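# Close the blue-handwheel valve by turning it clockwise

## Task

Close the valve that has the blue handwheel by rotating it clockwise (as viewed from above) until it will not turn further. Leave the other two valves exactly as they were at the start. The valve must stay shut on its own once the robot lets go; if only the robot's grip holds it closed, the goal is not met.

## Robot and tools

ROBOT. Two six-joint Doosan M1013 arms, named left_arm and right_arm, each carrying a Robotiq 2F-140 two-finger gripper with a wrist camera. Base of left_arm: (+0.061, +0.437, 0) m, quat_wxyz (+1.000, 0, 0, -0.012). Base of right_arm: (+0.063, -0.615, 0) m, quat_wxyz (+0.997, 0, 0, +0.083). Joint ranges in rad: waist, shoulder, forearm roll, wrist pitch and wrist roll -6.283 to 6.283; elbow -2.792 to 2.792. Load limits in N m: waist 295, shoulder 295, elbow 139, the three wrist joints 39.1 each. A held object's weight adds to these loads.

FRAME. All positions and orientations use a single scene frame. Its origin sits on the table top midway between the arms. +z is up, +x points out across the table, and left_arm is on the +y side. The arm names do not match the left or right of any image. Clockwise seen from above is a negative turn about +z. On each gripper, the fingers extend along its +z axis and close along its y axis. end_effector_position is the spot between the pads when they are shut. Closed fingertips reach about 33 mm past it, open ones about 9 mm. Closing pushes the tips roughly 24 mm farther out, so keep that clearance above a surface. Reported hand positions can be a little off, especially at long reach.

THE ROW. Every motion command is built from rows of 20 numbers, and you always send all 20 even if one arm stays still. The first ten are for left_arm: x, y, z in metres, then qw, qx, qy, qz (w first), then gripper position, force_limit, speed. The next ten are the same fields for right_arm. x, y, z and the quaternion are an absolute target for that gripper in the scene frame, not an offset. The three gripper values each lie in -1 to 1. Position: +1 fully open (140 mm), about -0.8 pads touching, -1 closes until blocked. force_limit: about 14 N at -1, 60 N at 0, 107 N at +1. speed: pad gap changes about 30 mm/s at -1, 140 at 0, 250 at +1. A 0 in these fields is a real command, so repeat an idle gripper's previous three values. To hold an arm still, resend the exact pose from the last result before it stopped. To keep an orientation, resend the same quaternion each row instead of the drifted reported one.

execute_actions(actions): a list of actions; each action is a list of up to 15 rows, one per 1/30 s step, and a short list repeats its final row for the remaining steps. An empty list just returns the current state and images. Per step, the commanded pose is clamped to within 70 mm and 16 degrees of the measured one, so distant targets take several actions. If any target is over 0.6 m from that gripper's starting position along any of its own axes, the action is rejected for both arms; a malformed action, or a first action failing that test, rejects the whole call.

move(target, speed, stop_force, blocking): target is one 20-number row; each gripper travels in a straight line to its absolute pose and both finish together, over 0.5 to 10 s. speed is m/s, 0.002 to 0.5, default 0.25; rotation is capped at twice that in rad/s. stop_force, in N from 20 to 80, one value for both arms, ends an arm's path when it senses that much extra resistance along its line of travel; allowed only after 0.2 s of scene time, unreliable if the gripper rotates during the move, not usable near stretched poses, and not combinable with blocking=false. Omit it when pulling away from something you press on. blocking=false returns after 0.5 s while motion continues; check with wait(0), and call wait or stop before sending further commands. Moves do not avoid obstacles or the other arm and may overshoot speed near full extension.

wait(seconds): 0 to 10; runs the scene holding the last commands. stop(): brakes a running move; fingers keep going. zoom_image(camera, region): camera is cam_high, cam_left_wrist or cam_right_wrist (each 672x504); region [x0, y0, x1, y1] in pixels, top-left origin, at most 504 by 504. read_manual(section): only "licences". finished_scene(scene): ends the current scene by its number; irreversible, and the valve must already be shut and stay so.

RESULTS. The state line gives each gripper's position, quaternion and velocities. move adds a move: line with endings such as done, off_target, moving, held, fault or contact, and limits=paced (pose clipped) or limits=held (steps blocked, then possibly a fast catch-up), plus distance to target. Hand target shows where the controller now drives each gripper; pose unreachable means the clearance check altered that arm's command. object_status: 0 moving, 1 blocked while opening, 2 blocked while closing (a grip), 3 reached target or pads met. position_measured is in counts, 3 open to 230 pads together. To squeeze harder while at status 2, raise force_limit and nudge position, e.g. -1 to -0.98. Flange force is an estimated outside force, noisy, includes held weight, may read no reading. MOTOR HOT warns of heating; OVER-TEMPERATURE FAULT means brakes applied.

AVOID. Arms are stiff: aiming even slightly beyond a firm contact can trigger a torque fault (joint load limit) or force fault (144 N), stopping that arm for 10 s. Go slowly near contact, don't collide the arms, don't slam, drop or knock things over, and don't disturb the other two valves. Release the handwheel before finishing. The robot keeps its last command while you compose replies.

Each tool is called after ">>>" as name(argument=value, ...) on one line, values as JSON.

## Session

>>> execute_actions(actions=[])

Scene clock: 0.00 s.
left_arm: end_effector_position=(+0.2055, +0.4942, +0.3061) position_measured=3 object_status=3 end_effector_quat_wxyz=(+0.501, +0.794, -0.328, -0.106) end_effector_velocity=(+0.000, +0.000, -0.000) end_effector_angular_velocity=(-0.000, +0.000, +0.001) | right_arm: end_effector_position=(+0.5752, +0.2255, +0.2039) position_measured=3 object_status=3 end_effector_quat_wxyz=(-0.099, +0.948, -0.193, -0.233) end_effector_velocity=(-0.000, -0.000, +0.000) end_effector_angular_velocity=(+0.000, +0.002, +0.000)
Joint positions: left_arm=[ 0.711 -0.061  2.213 -0.279  2.031  3.06 ] | right_arm=[0.658 0.784 0.962 0.507 1.487 2.73 ]
Joint velocities: left_arm=[ 0.001  0.001  0.    -0.001 -0.    -0.   ] | right_arm=[-0.    -0.     0.     0.001  0.001  0.   ]
Flange force (N, the push that the arm receives, along the gripper's own x y z axes): no reading
Hand target (left_arm): +0.206, +0.494, +0.306; +0.501, +0.794, -0.328, -0.106
Hand target (right_arm): +0.575, +0.225, +0.204; -0.099, +0.948, -0.193, -0.233

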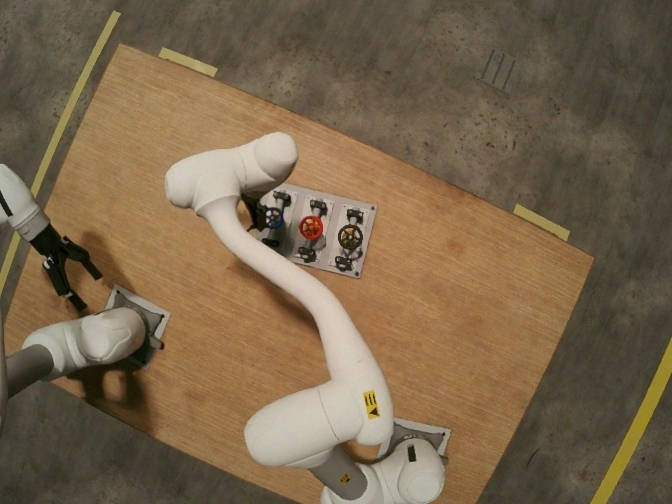

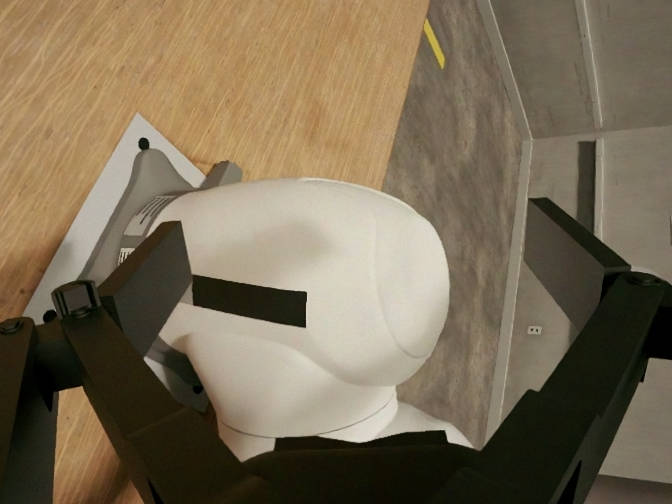

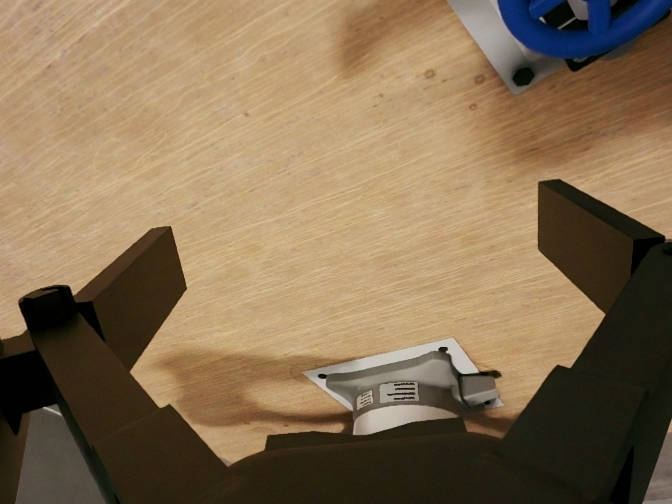

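>>> move(target=[0.4,0.55,0.33,0,0.866,0.5,0,1,0,0,0.575,-0.2,0.4,-0.099,0.948,-0.193,-0.233,1,0,0], speed=0.5)

>>> move(target=[0.6,0.13,0.2,0,-0.259,0.966,0,1,0,0,0.55,-0.6,0.4,-0.099,0.948,-0.193,-0.233,1,0,0], speed=0.5)

Scene clock: 4.03 s.
left_arm: end_effector_position=(+0.3995, +0.5500, +0.3292) position_measured=3 object_status=3 end_effector_quat_wxyz=(-0.001, +0.866, +0.500, -0.001) end_effector_velocity=(+0.000, -0.000, -0.000) end_effector_angular_velocity=(+0.000, +0.000, +0.000) | right_arm: end_effector_position=(+0.5753, -0.1999, +0.3996) position_measured=3 object_status=3 end_effector_quat_wxyz=(-0.099, +0.948, -0.193, -0.233) end_effector_velocity=(-0.000, -0.000, -0.000) end_effector_angular_velocity=(-0.000, -0.000, -0.000)
Joint positions: left_arm=[ 0.248 -0.324  2.036  0.002  1.432  0.749] | right_arm=[0.25  0.271 1.408 0.436 1.733 2.4  ]
Joint velocities: left_arm=[-0.001  0.001 -0.     0.    -0.    -0.001] | right_arm=[-0.    -0.     0.001 -0.    -0.     0.   ]
Flange force (N, the push that the arm receives, along the gripper's own x y z axes): left_arm=[-7.1 14.6 5.6] | right_arm=[-4.5 10.7 6.3]
Hand target (left_arm): +0.399, +0.550, +0.329; -0.001, +0.866, +0.500, -0.001
Hand target (right_arm): +0.575, -0.200, +0.400; -0.099, +0.948, -0.193, -0.233
Off the commanded pose (left_arm): 0.001 m, 0 deg.
Off the commanded pose (right_arm): 0.001 m, 0 deg.
move: done

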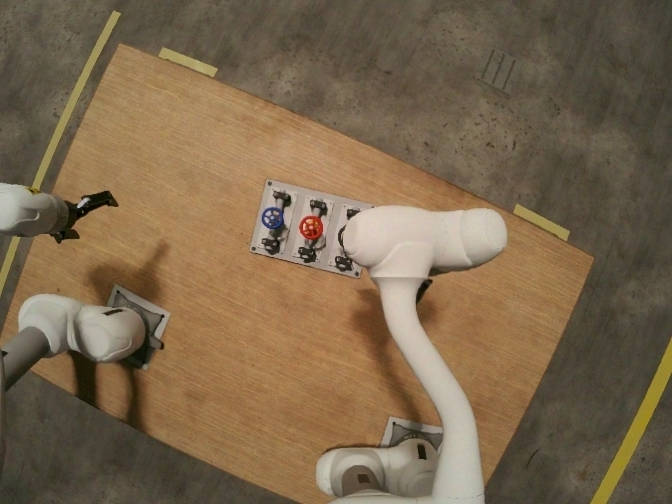

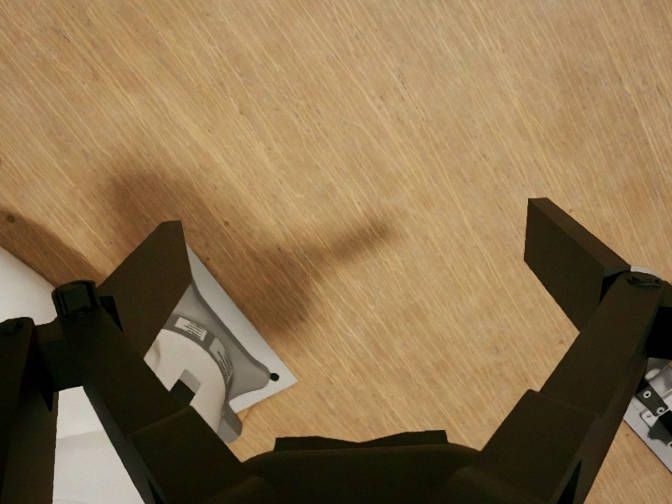

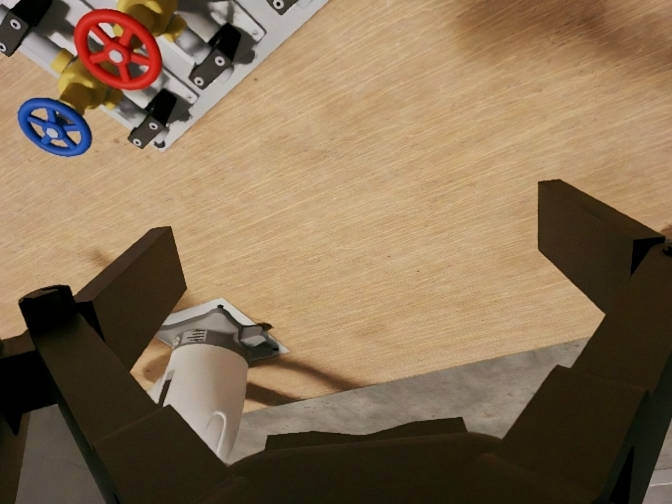

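Scene clock: 7.13 s.
left_arm: end_effector_position=(+0.5997, +0.1308, +0.2000) position_measured=3 object_status=3 end_effector_quat_wxyz=(-0.000, -0.259, +0.966, +0.001) end_effector_velocity=(+0.000, +0.000, -0.000) end_effector_angular_velocity=(+0.001, +0.001, +0.002) | right_arm: end_effector_position=(+0.5506, -0.5997, +0.3998) position_measured=3 object_status=3 end_effector_quat_wxyz=(-0.099, +0.948, -0.193, -0.233) end_effector_velocity=(+0.000, -0.000, -0.000) end_effector_angular_velocity=(-0.000, +0.000, +0.000)
Joint positions: left_arm=[-0.549  0.179  1.817  0.001  1.148 -2.668] | right_arm=[-0.343  0.116  1.596  0.215  1.895  1.815]
Joint velocities: left_arm=[ 0.001  0.001 -0.     0.     0.001 -0.001] | right_arm=[-0.     0.     0.001 -0.    -0.001 -0.   ]
Flange force (N, the push that the arm receives, along the gripper's own x y z axes): left_arm=[2.6 -7.3 9.5] | right_arm=[-10.0 1.4 11.2]
Hand target (left_arm): +0.600, +0.131, +0.200; -0.000, -0.259, +0.966, +0.001
Hand target (right_arm): +0.551, -0.600, +0.400; -0.099, +0.948, -0.193, -0.233
Off the commanded pose (left_arm): 0.001 m, 0 deg.
Off the commanded pose (right_arm): 0.001 m, 0 deg.
move: done

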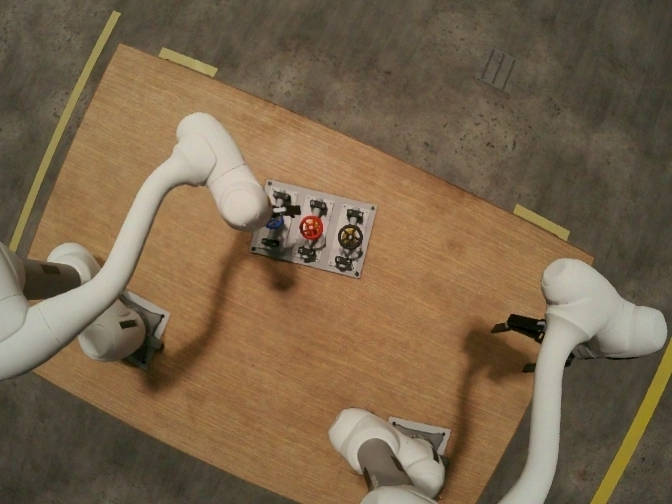

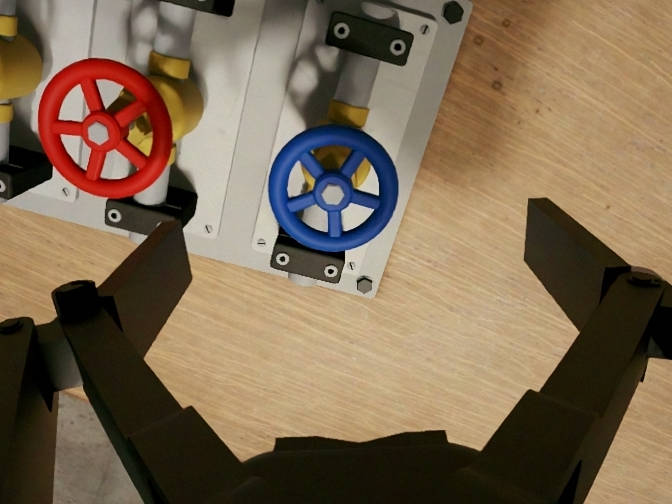

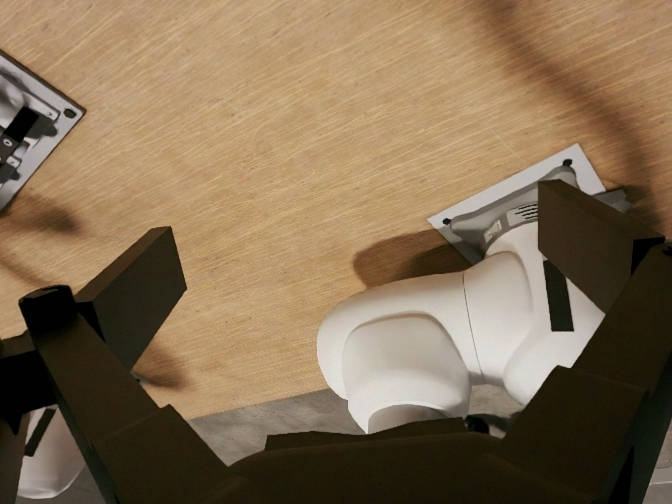

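>>> move(target=[0.601,0.117,0.18,0,-0.259,0.966,0,0.4,-1,0,0.55,-0.6,0.4,-0.099,0.948,-0.193,-0.233,1,0,0])

Scene clock: 8.77 s.
left_arm: end_effector_position=(+0.6010, +0.1170, +0.1800) position_measured=78 object_status=3 end_effector_quat_wxyz=(+0.000, -0.259, +0.966, +0.000) end_effector_velocity=(+0.000, +0.000, -0.000) end_effector_angular_velocity=(-0.000, +0.001, +0.002) | right_arm: end_effector_position=(+0.5500, -0.6000, +0.4000) position_measured=3 object_status=3 end_effector_quat_wxyz=(-0.099, +0.948, -0.193, -0.233) end_effector_velocity=(-0.000, +0.000, -0.000) end_effector_angular_velocity=(-0.000, +0.001, +0.000)
Joint positions: left_arm=[-0.565  0.204  1.825  0.     1.113 -2.684] | right_arm=[-0.344  0.115  1.596  0.214  1.896  1.815]
Joint velocities: left_arm=[ 0.001  0.     0.    -0.001  0.    -0.001] | right_arm=[ 0.    -0.     0.001 -0.     0.     0.   ]
Flange force (N, the push that the arm receives, along the gripper's own x y z axes): left_arm=[4.1 -8.0 8.3] | right_arm=[-6.9 1.8 7.8]
Hand target (left_arm): +0.601, +0.117, +0.180; +0.000, -0.259, +0.966, +0.000
Hand target (right_arm): +0.550, -0.600, +0.400; -0.099, +0.948, -0.193, -0.233
Off the commanded pose (left_arm): 0.000 m, 0 deg.
Off the commanded pose (right_arm): 0.000 m, 0 deg.
move: done

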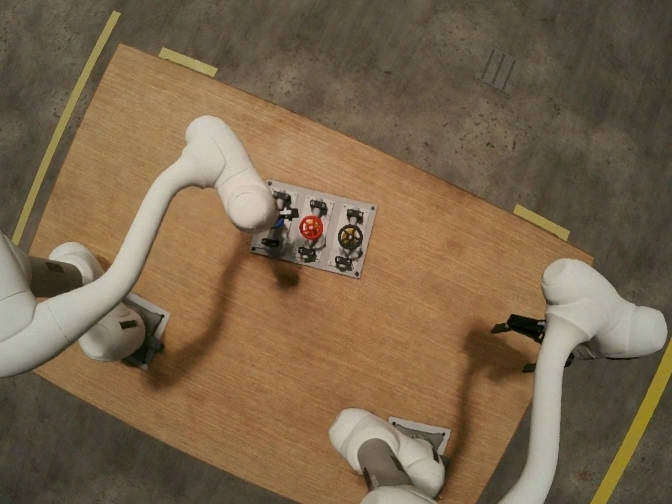

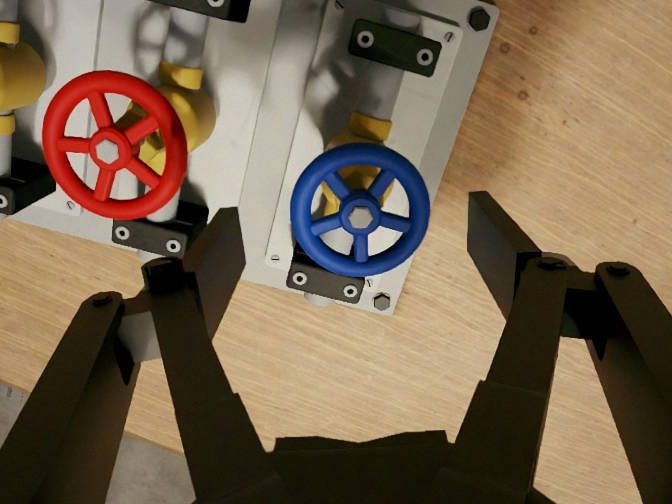

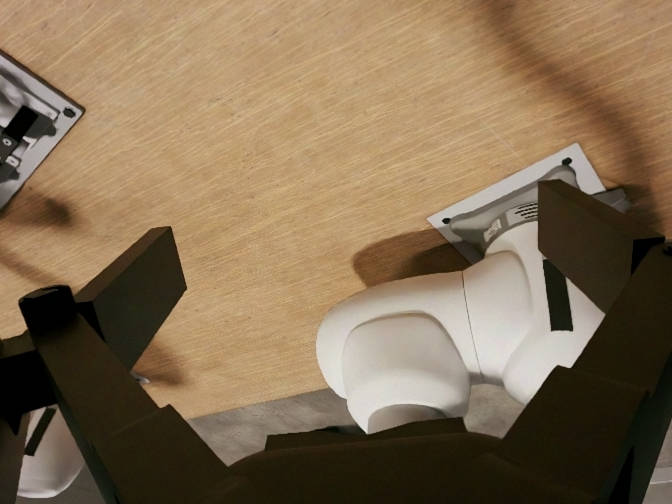

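>>> move(target=[0.5995,0.1196,0.118,0,-0.259,0.966,0,0.2,-1,0,0.55,-0.6,0.4,-0.099,0.948,-0.193,-0.233,1,0,0], speed=0.1)

Scene clock: 10.30 s.
left_arm: end_effector_position=(+0.5995, +0.1196, +0.1181) position_measured=104 object_status=3 end_effector_quat_wxyz=(+0.000, -0.259, +0.966, -0.000) end_effector_velocity=(-0.000, +0.000, -0.001) end_effector_angular_velocity=(+0.001, +0.001, -0.000) | right_arm: end_effector_position=(+0.5500, -0.6000, +0.4000) position_measured=3 object_status=3 end_effector_quat_wxyz=(-0.099, +0.948, -0.193, -0.233) end_effector_velocity=(+0.001, -0.000, +0.000) end_effector_angular_velocity=(-0.000, -0.002, -0.001)
Joint positions: left_arm=[-0.563  0.251  1.891  0.     0.999 -2.682] | right_arm=[-0.344  0.115  1.596  0.214  1.896  1.815]
Joint velocities: left_arm=[-0.     0.001  0.     0.001 -0.    -0.   ] | right_arm=[-0.001 -0.    -0.001 -0.    -0.001  0.   ]
Flange force (N, the push that the arm receives, along the gripper's own x y z axes): left_arm=[2.5 -5.1 8.0] | right_arm=[-8.0 1.9 7.1]
Hand target (left_arm): +0.599, +0.120, +0.118; +0.000, -0.259, +0.966, +0.000
Hand target (right_arm): +0.550, -0.600, +0.400; -0.099, +0.948, -0.193, -0.233
Off the commanded pose (left_arm): 0.000 m, 0 deg.
Off the commanded pose (right_arm): 0.000 m, 0 deg.
move: done

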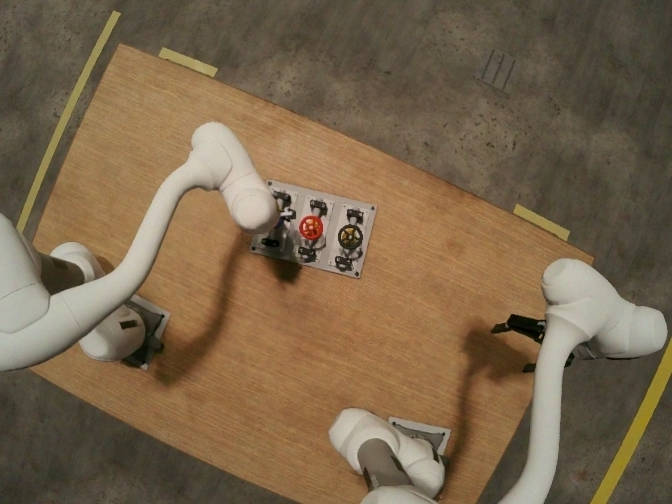

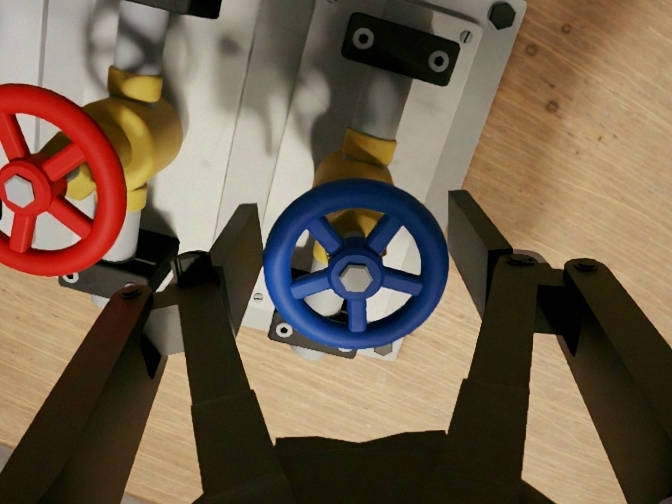

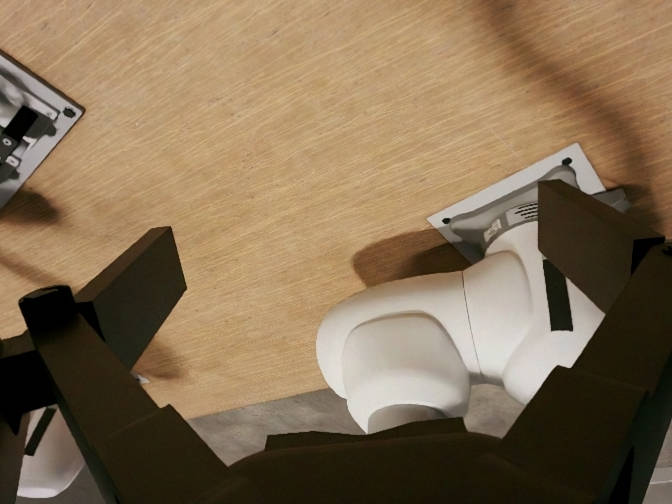

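Position matches the scene 1 reference. Next I grip and make a small test turn.

>>> execute_actions(actions=[[[0.5995,0.1196,0.118,0,-0.259,0.966,0,-1,-0.5,-0.8,0.55,-0.6,0.4,-0.099,0.948,-0.193,-0.233,1,0,0]],[[0.5995,0.1196,0.118,0,-0.259,0.966,0,-1,-0.5,-0.8,0.55,-0.6,0.4,-0.099,0.948,-0.193,-0.233,1,0,0]],[[0.5995,0.1196,0.118,0,-0.087,0.996,0,-1,-0.5,-0.8,0.55,-0.6,0.4,-0.099,0.948,-0.193,-0.233,1,0,0]]])

Scene clock: 12.90 s.
left_arm: end_effector_position=(+0.5994, +0.1195, +0.1181) position_measured=132 object_status=2 end_effector_quat_wxyz=(+0.000, -0.087, +0.996, -0.000) end_effector_velocity=(+0.000, +0.000, +0.000) end_effector_angular_velocity=(-0.001, +0.002, -0.002) | right_arm: end_effector_position=(+0.5500, -0.6000, +0.4000) position_measured=3 object_status=3 end_effector_quat_wxyz=(-0.099, +0.948, -0.193, -0.233) end_effector_velocity=(-0.000, +0.000, +0.000) end_effector_angular_velocity=(+0.001, +0.001, -0.000)
Joint positions: left_arm=[-0.563  0.251  1.891  0.     0.999 -2.332] | right_arm=[-0.344  0.115  1.596  0.214  1.896  1.815]
Joint velocities: left_arm=[ 0.002  0.001 -0.002 -0.002  0.002  0.005] | right_arm=[-0.    -0.    -0.     0.001  0.001  0.   ]
Flange force (N, the push that the arm receives, along the gripper's own x y z axes): left_arm=[3.1 -7.0 -3.6] | right_arm=[-6.3 2.3 6.8]
Flange force at the end of the 1st action (N, along the gripper's axes at the end of the call): left_arm=[5.6 -6.2 -8.8] | right_arm=[-6.5 0.6 7.3]
Flange force at the end of the 2nd action (N, along the gripper's axes at the end of the call): left_arm=[5.7 -3.2 -4.7] | right_arm=[-6.9 0.0 7.6]
Hand target (left_arm): +0.599, +0.120, +0.118; +0.000, -0.087, +0.996, +0.000
Hand target (right_arm): +0.550, -0.600, +0.400; -0.099, +0.948, -0.193, -0.233
Off the commanded pose (left_arm): 0.000 m, 0 deg.
Off the commanded pose (right_arm): 0.000 m, 0 deg.

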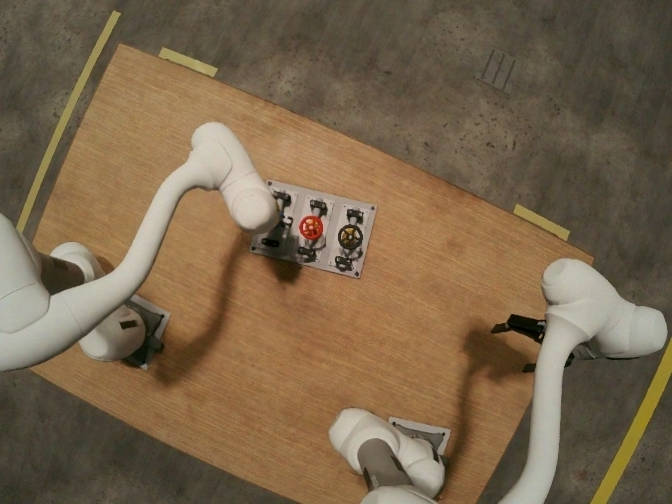

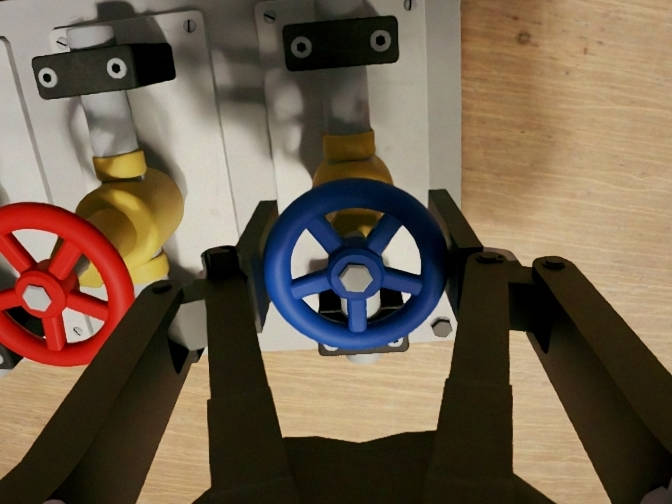

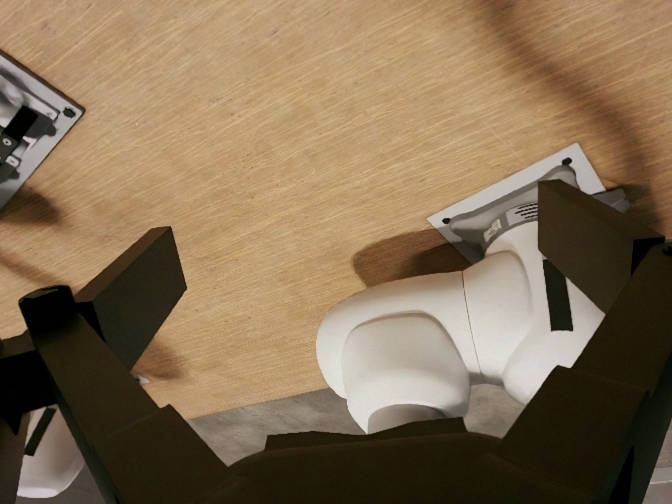

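The gripper is well centred. I'm switching to full grip and making 110° turns.

>>> move(target=[0.5995,0.1196,0.118,0,0.766,0.643,0,-0.98,1,-0.8,0.55,-0.6,0.4,-0.099,0.948,-0.193,-0.233,1,0,0], speed=0.5)

>>> move(target=[0.5995,0.1196,0.118,0,0.966,-0.259,0,-0.98,1,-0.8,0.55,-0.6,0.4,-0.099,0.948,-0.193,-0.233,1,0,0], speed=0.5)

Scene clock: 16.40 s.
left_arm: end_effector_position=(+0.5994, +0.1196, +0.1180) position_measured=138 object_status=2 end_effector_quat_wxyz=(+0.000, +0.766, +0.643, -0.000) end_effector_velocity=(+0.001, +0.000, +0.000) end_effector_angular_velocity=(+0.001, -0.001, -0.002) | right_arm: end_effector_position=(+0.5500, -0.6000, +0.4000) position_measured=3 object_status=3 end_effector_quat_wxyz=(-0.099, +0.948, -0.193, -0.233) end_effector_velocity=(-0.000, +0.000, -0.000) end_effector_angular_velocity=(+0.001, +0.001, -0.000)
Joint positions: left_arm=[-0.563  0.251  1.891 -0.     0.999 -0.413] | right_arm=[-0.344  0.115  1.596  0.214  1.896  1.815]
Joint velocities: left_arm=[ 0.     0.001 -0.001  0.002  0.     0.001] | right_arm=[ 0.    -0.     0.001  0.001 -0.     0.   ]
Flange force (N, the push that the arm receives, along the gripper's own x y z axes): left_arm=[-30.0 -18.7 -22.4] | right_arm=[-7.4 2.8 9.4]
Hand target (left_arm): +0.599, +0.120, +0.118; +0.000, +0.766, +0.643, +0.000
Hand target (right_arm): +0.550, -0.600, +0.400; -0.099, +0.948, -0.193, -0.233
Off the commanded pose (left_arm): 0.000 m, 0 deg.
Off the commanded pose (right_arm): 0.000 m, 0 deg.
move: done

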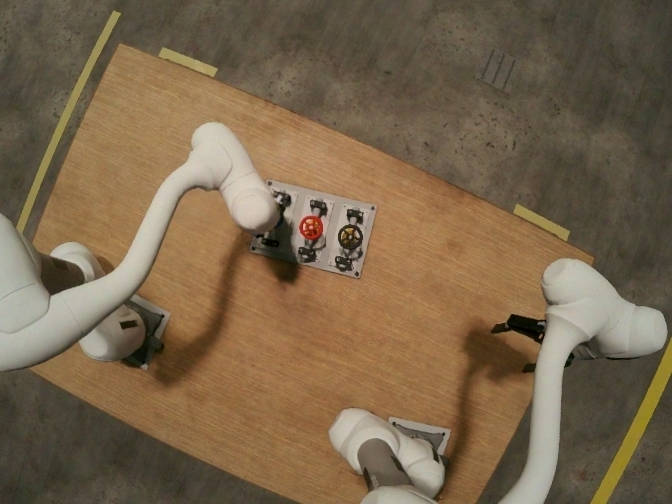

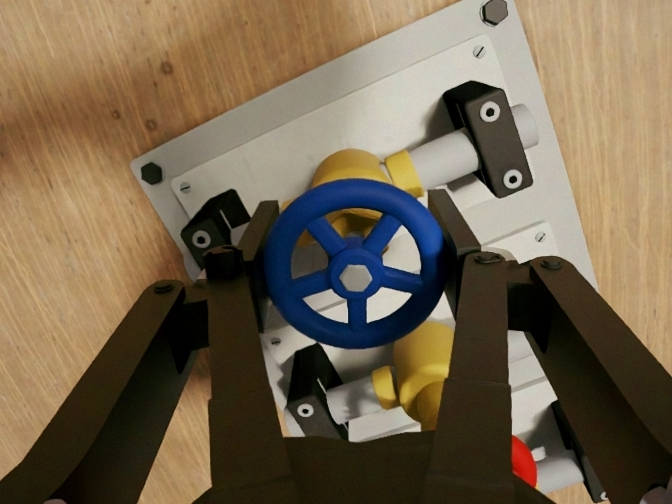

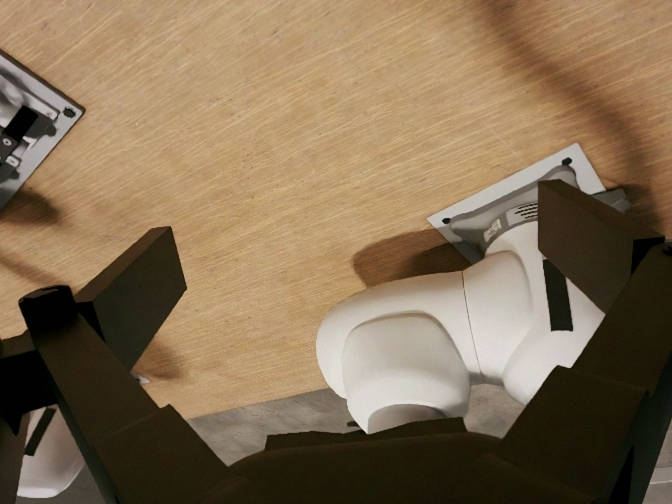

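Scene clock: 18.77 s.
left_arm: end_effector_position=(+0.5995, +0.1195, +0.1180) position_measured=138 object_status=2 end_effector_quat_wxyz=(+0.000, +0.966, -0.259, +0.000) end_effector_velocity=(-0.000, -0.000, -0.001) end_effector_angular_velocity=(+0.000, +0.002, -0.001) | right_arm: end_effector_position=(+0.5500, -0.6000, +0.4000) position_measured=3 object_status=3 end_effector_quat_wxyz=(-0.099, +0.948, -0.193, -0.233) end_effector_velocity=(-0.001, -0.000, -0.000) end_effector_angular_velocity=(-0.000, +0.001, +0.000)
Joint positions: left_arm=[-0.563  0.251  1.891 -0.     0.999  1.508] | right_arm=[-0.344  0.115  1.596  0.214  1.896  1.815]
Joint velocities: left_arm=[-0.     0.001  0.    -0.001  0.001  0.001] | right_arm=[ 0.    -0.     0.001 -0.001  0.001 -0.   ]
Flange force (N, the push that the arm receives, along the gripper's own x y z axes): left_arm=[3.9 15.7 -15.8] | right_arm=[-5.7 1.8 5.4]
Hand target (left_arm): +0.599, +0.120, +0.118; -0.000, +0.966, -0.259, +0.000
Hand target (right_arm): +0.550, -0.600, +0.400; -0.099, +0.948, -0.193, -0.233
Off the commanded pose (left_arm): 0.000 m, 0 deg.
Off the commanded pose (right_arm): 0.000 m, 0 deg.
move: done

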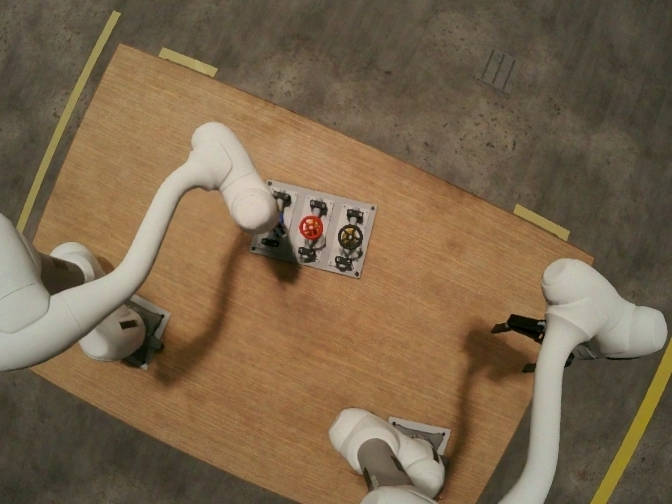

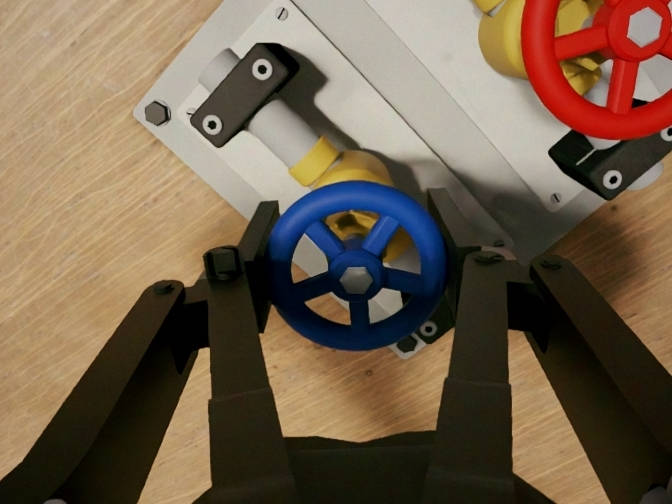

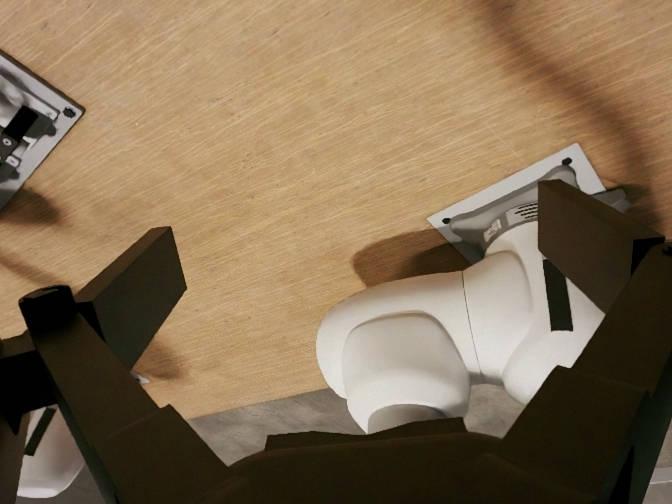

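>>> move(target=[0.5995,0.1196,0.118,0,0.342,-0.94,0,-0.98,1,-0.8,0.55,-0.6,0.4,-0.099,0.948,-0.193,-0.233,1,0,0], speed=0.5)

Scene clock: 21.63 s.
left_arm: end_effector_position=(+0.5995, +0.1196, +0.1181) position_measured=138 object_status=2 end_effector_quat_wxyz=(+0.000, -0.342, +0.940, -0.000) end_effector_velocity=(-0.000, -0.000, -0.001) end_effector_angular_velocity=(+0.001, +0.002, -0.001) | right_arm: end_effector_position=(+0.5500, -0.6000, +0.4000) position_measured=3 object_status=3 end_effector_quat_wxyz=(-0.099, +0.948, -0.193, -0.233) end_effector_velocity=(-0.000, -0.001, -0.000) end_effector_angular_velocity=(-0.002, +0.001, +0.000)
Joint positions: left_arm=[-0.563  0.251  1.891  0.     0.999  3.428] | right_arm=[-0.344  0.115  1.596  0.214  1.896  1.815]
Joint velocities: left_arm=[-0.     0.002 -0.    -0.     0.     0.001] | right_arm=[ 0.    -0.     0.001 -0.003 -0.     0.   ]
Flange force (N, the push that the arm receives, along the gripper's own x y z axes): left_arm=[-5.2 0.4 13.6] | right_arm=[-7.1 3.7 7.8]
Hand target (left_arm): +0.599, +0.120, +0.118; +0.000, -0.342, +0.940, +0.000
Hand target (right_arm): +0.550, -0.600, +0.400; -0.099, +0.948, -0.193, -0.233
Off the commanded pose (left_arm): 0.000 m, 0 deg.
Off the commanded pose (right_arm): 0.000 m, 0 deg.
move: done

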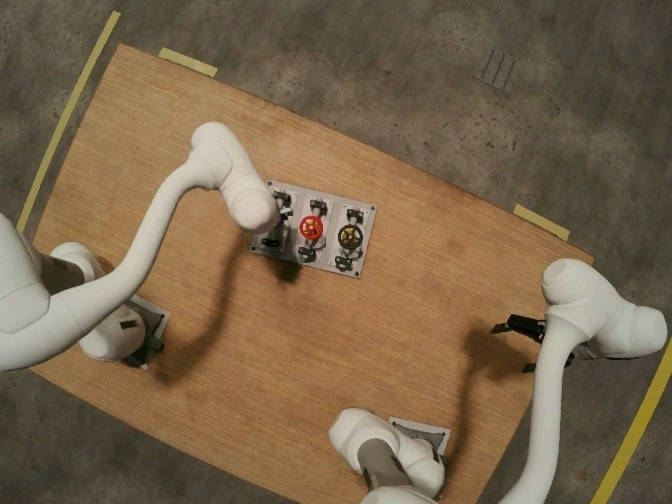

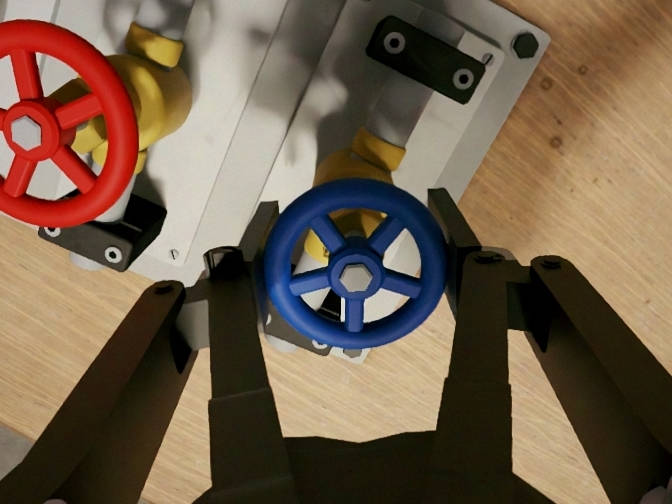

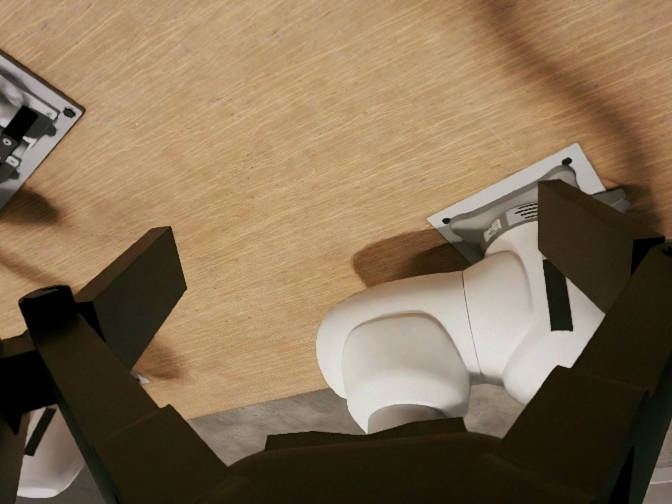

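>>> move(target=[0.5995,0.1196,0.118,0,0.087,-0.996,0,-0.98,1,-0.8,0.55,-0.6,0.4,-0.099,0.948,-0.193,-0.233,1,0,0], speed=0.25)

Scene clock: 23.83 s.
left_arm: end_effector_position=(+0.5994, +0.1195, +0.1180) position_measured=138 object_status=2 end_effector_quat_wxyz=(+0.000, -0.087, +0.996, -0.000) end_effector_velocity=(+0.001, +0.002, -0.001) end_effector_angular_velocity=(+0.001, +0.002, +0.002) | right_arm: end_effector_position=(+0.5500, -0.6000, +0.4000) position_measured=3 object_status=3 end_effector_quat_wxyz=(-0.099, +0.948, -0.193, -0.233) end_effector_velocity=(+0.000, +0.000, +0.000) end_effector_angular_velocity=(-0.000, -0.000, +0.001)
Joint positions: left_arm=[-0.563  0.251  1.891 -0.     0.999  3.951] | right_arm=[-0.344  0.115  1.596  0.214  1.896  1.815]
Joint velocities: left_arm=[ 0.003  0.001 -0.    -0.001  0.001  0.001] | right_arm=[ 0.001 -0.    -0.    -0.    -0.     0.   ]
Flange force (N, the push that the arm receives, along the gripper's own x y z axes): left_arm=[9.5 -4.9 6.9] | right_arm=[-9.1 0.8 8.0]
Hand target (left_arm): +0.599, +0.120, +0.118; +0.000, -0.087, +0.996, +0.000
Hand target (right_arm): +0.550, -0.600, +0.400; -0.099, +0.948, -0.193, -0.233
Off the commanded pose (left_arm): 0.000 m, 0 deg.
Off the commanded pose (right_arm): 0.000 m, 0 deg.
move: done

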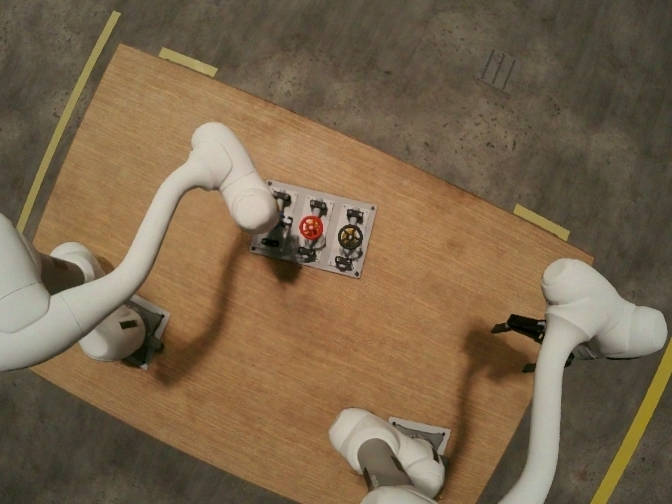

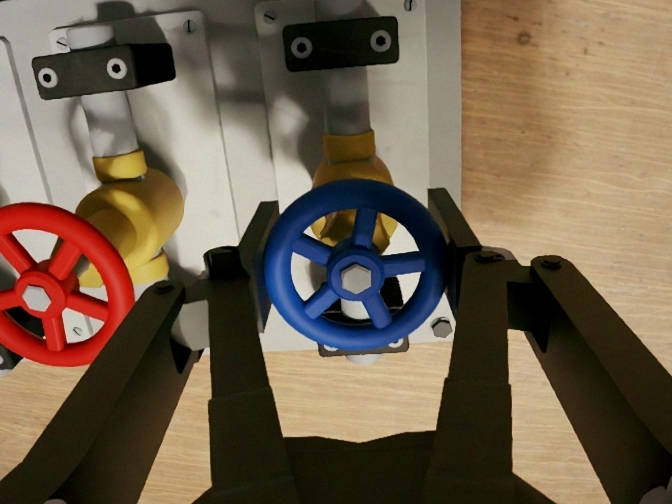

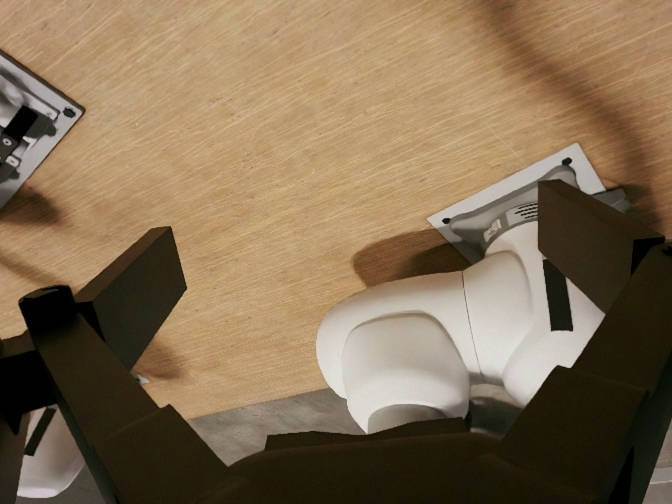

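>>> execute_actions(actions=[[[0.5995,0.1196,0.118,0,0.087,-0.996,0,0.3,0,0,0.55,-0.6,0.4,-0.099,0.948,-0.193,-0.233,1,0,0]],[[0.5995,0.1196,0.18,0,0.087,-0.996,0,0.3,0,0,0.55,-0.6,0.4,-0.099,0.948,-0.193,-0.233,1,0,0]]])

>>> finished_scene(scene=2)

Scene clock: 25.40 s.
left_arm: end_effector_position=(+0.5995, +0.1196, +0.1800) position_measured=91 object_status=3 end_effector_quat_wxyz=(-0.000, -0.087, +0.996, -0.000) end_effector_velocity=(+0.001, -0.000, -0.000) end_effector_angular_velocity=(+0.001, -0.001, -0.002) | right_arm: end_effector_position=(+0.5500, -0.6000, +0.4000) position_measured=3 object_status=3 end_effector_quat_wxyz=(-0.099, +0.948, -0.193, -0.233) end_effector_velocity=(-0.000, -0.001, -0.000) end_effector_angular_velocity=(-0.002, +0.001, -0.000)
Joint positions: left_arm=[-0.563  0.2    1.83  -0.     1.112  3.951] | right_arm=[-0.344  0.115  1.596  0.214  1.896  1.815]
Joint velocities: left_arm=[-0.     0.001 -0.001  0.001 -0.001  0.001] | right_arm=[-0.    -0.    -0.    -0.002  0.    -0.   ]
Flange force (N, the push that the arm receives, along the gripper's own x y z axes): left_arm=[4.2 -6.0 7.3] | right_arm=[-7.5 3.8 7.5]
Flange force at the end of the 1st action (N, along the gripper's axes at the end of the call): left_arm=[-0.7 -6.8 7.1] | right_arm=[-7.2 -1.0 8.3]
Hand target (left_arm): +0.600, +0.120, +0.180; -0.000, -0.087, +0.996, -0.000
Hand target (right_arm): +0.550, -0.600, +0.400; -0.099, +0.948, -0.193, -0.233
Off the commanded pose (left_arm): 0.000 m, 0 deg.
Off the commanded pose (right_arm): 0.000 m, 0 deg.

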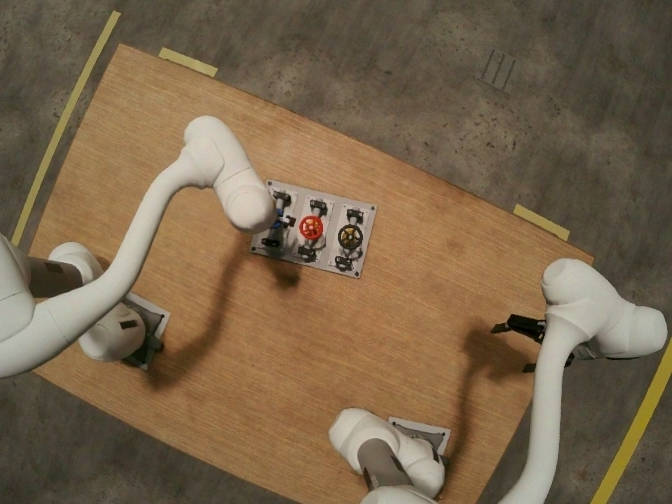

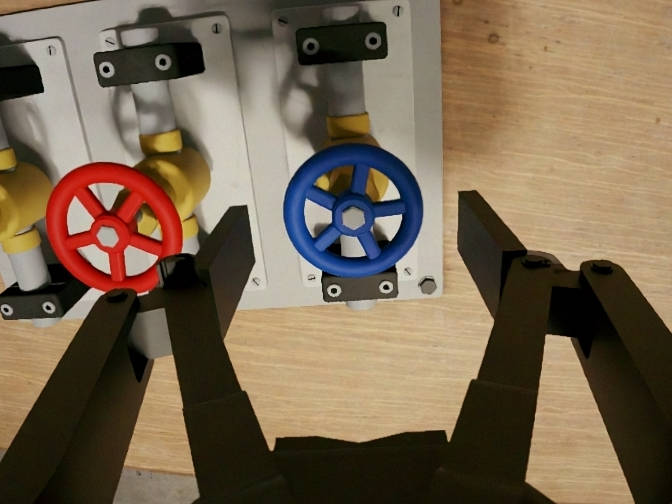

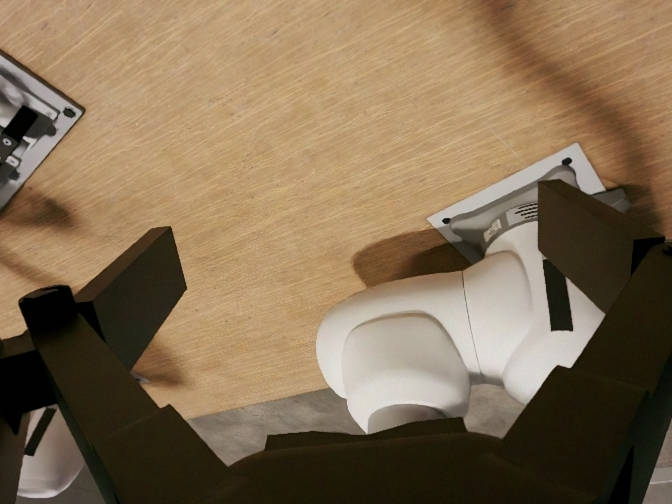

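The scene is finished: the task was done.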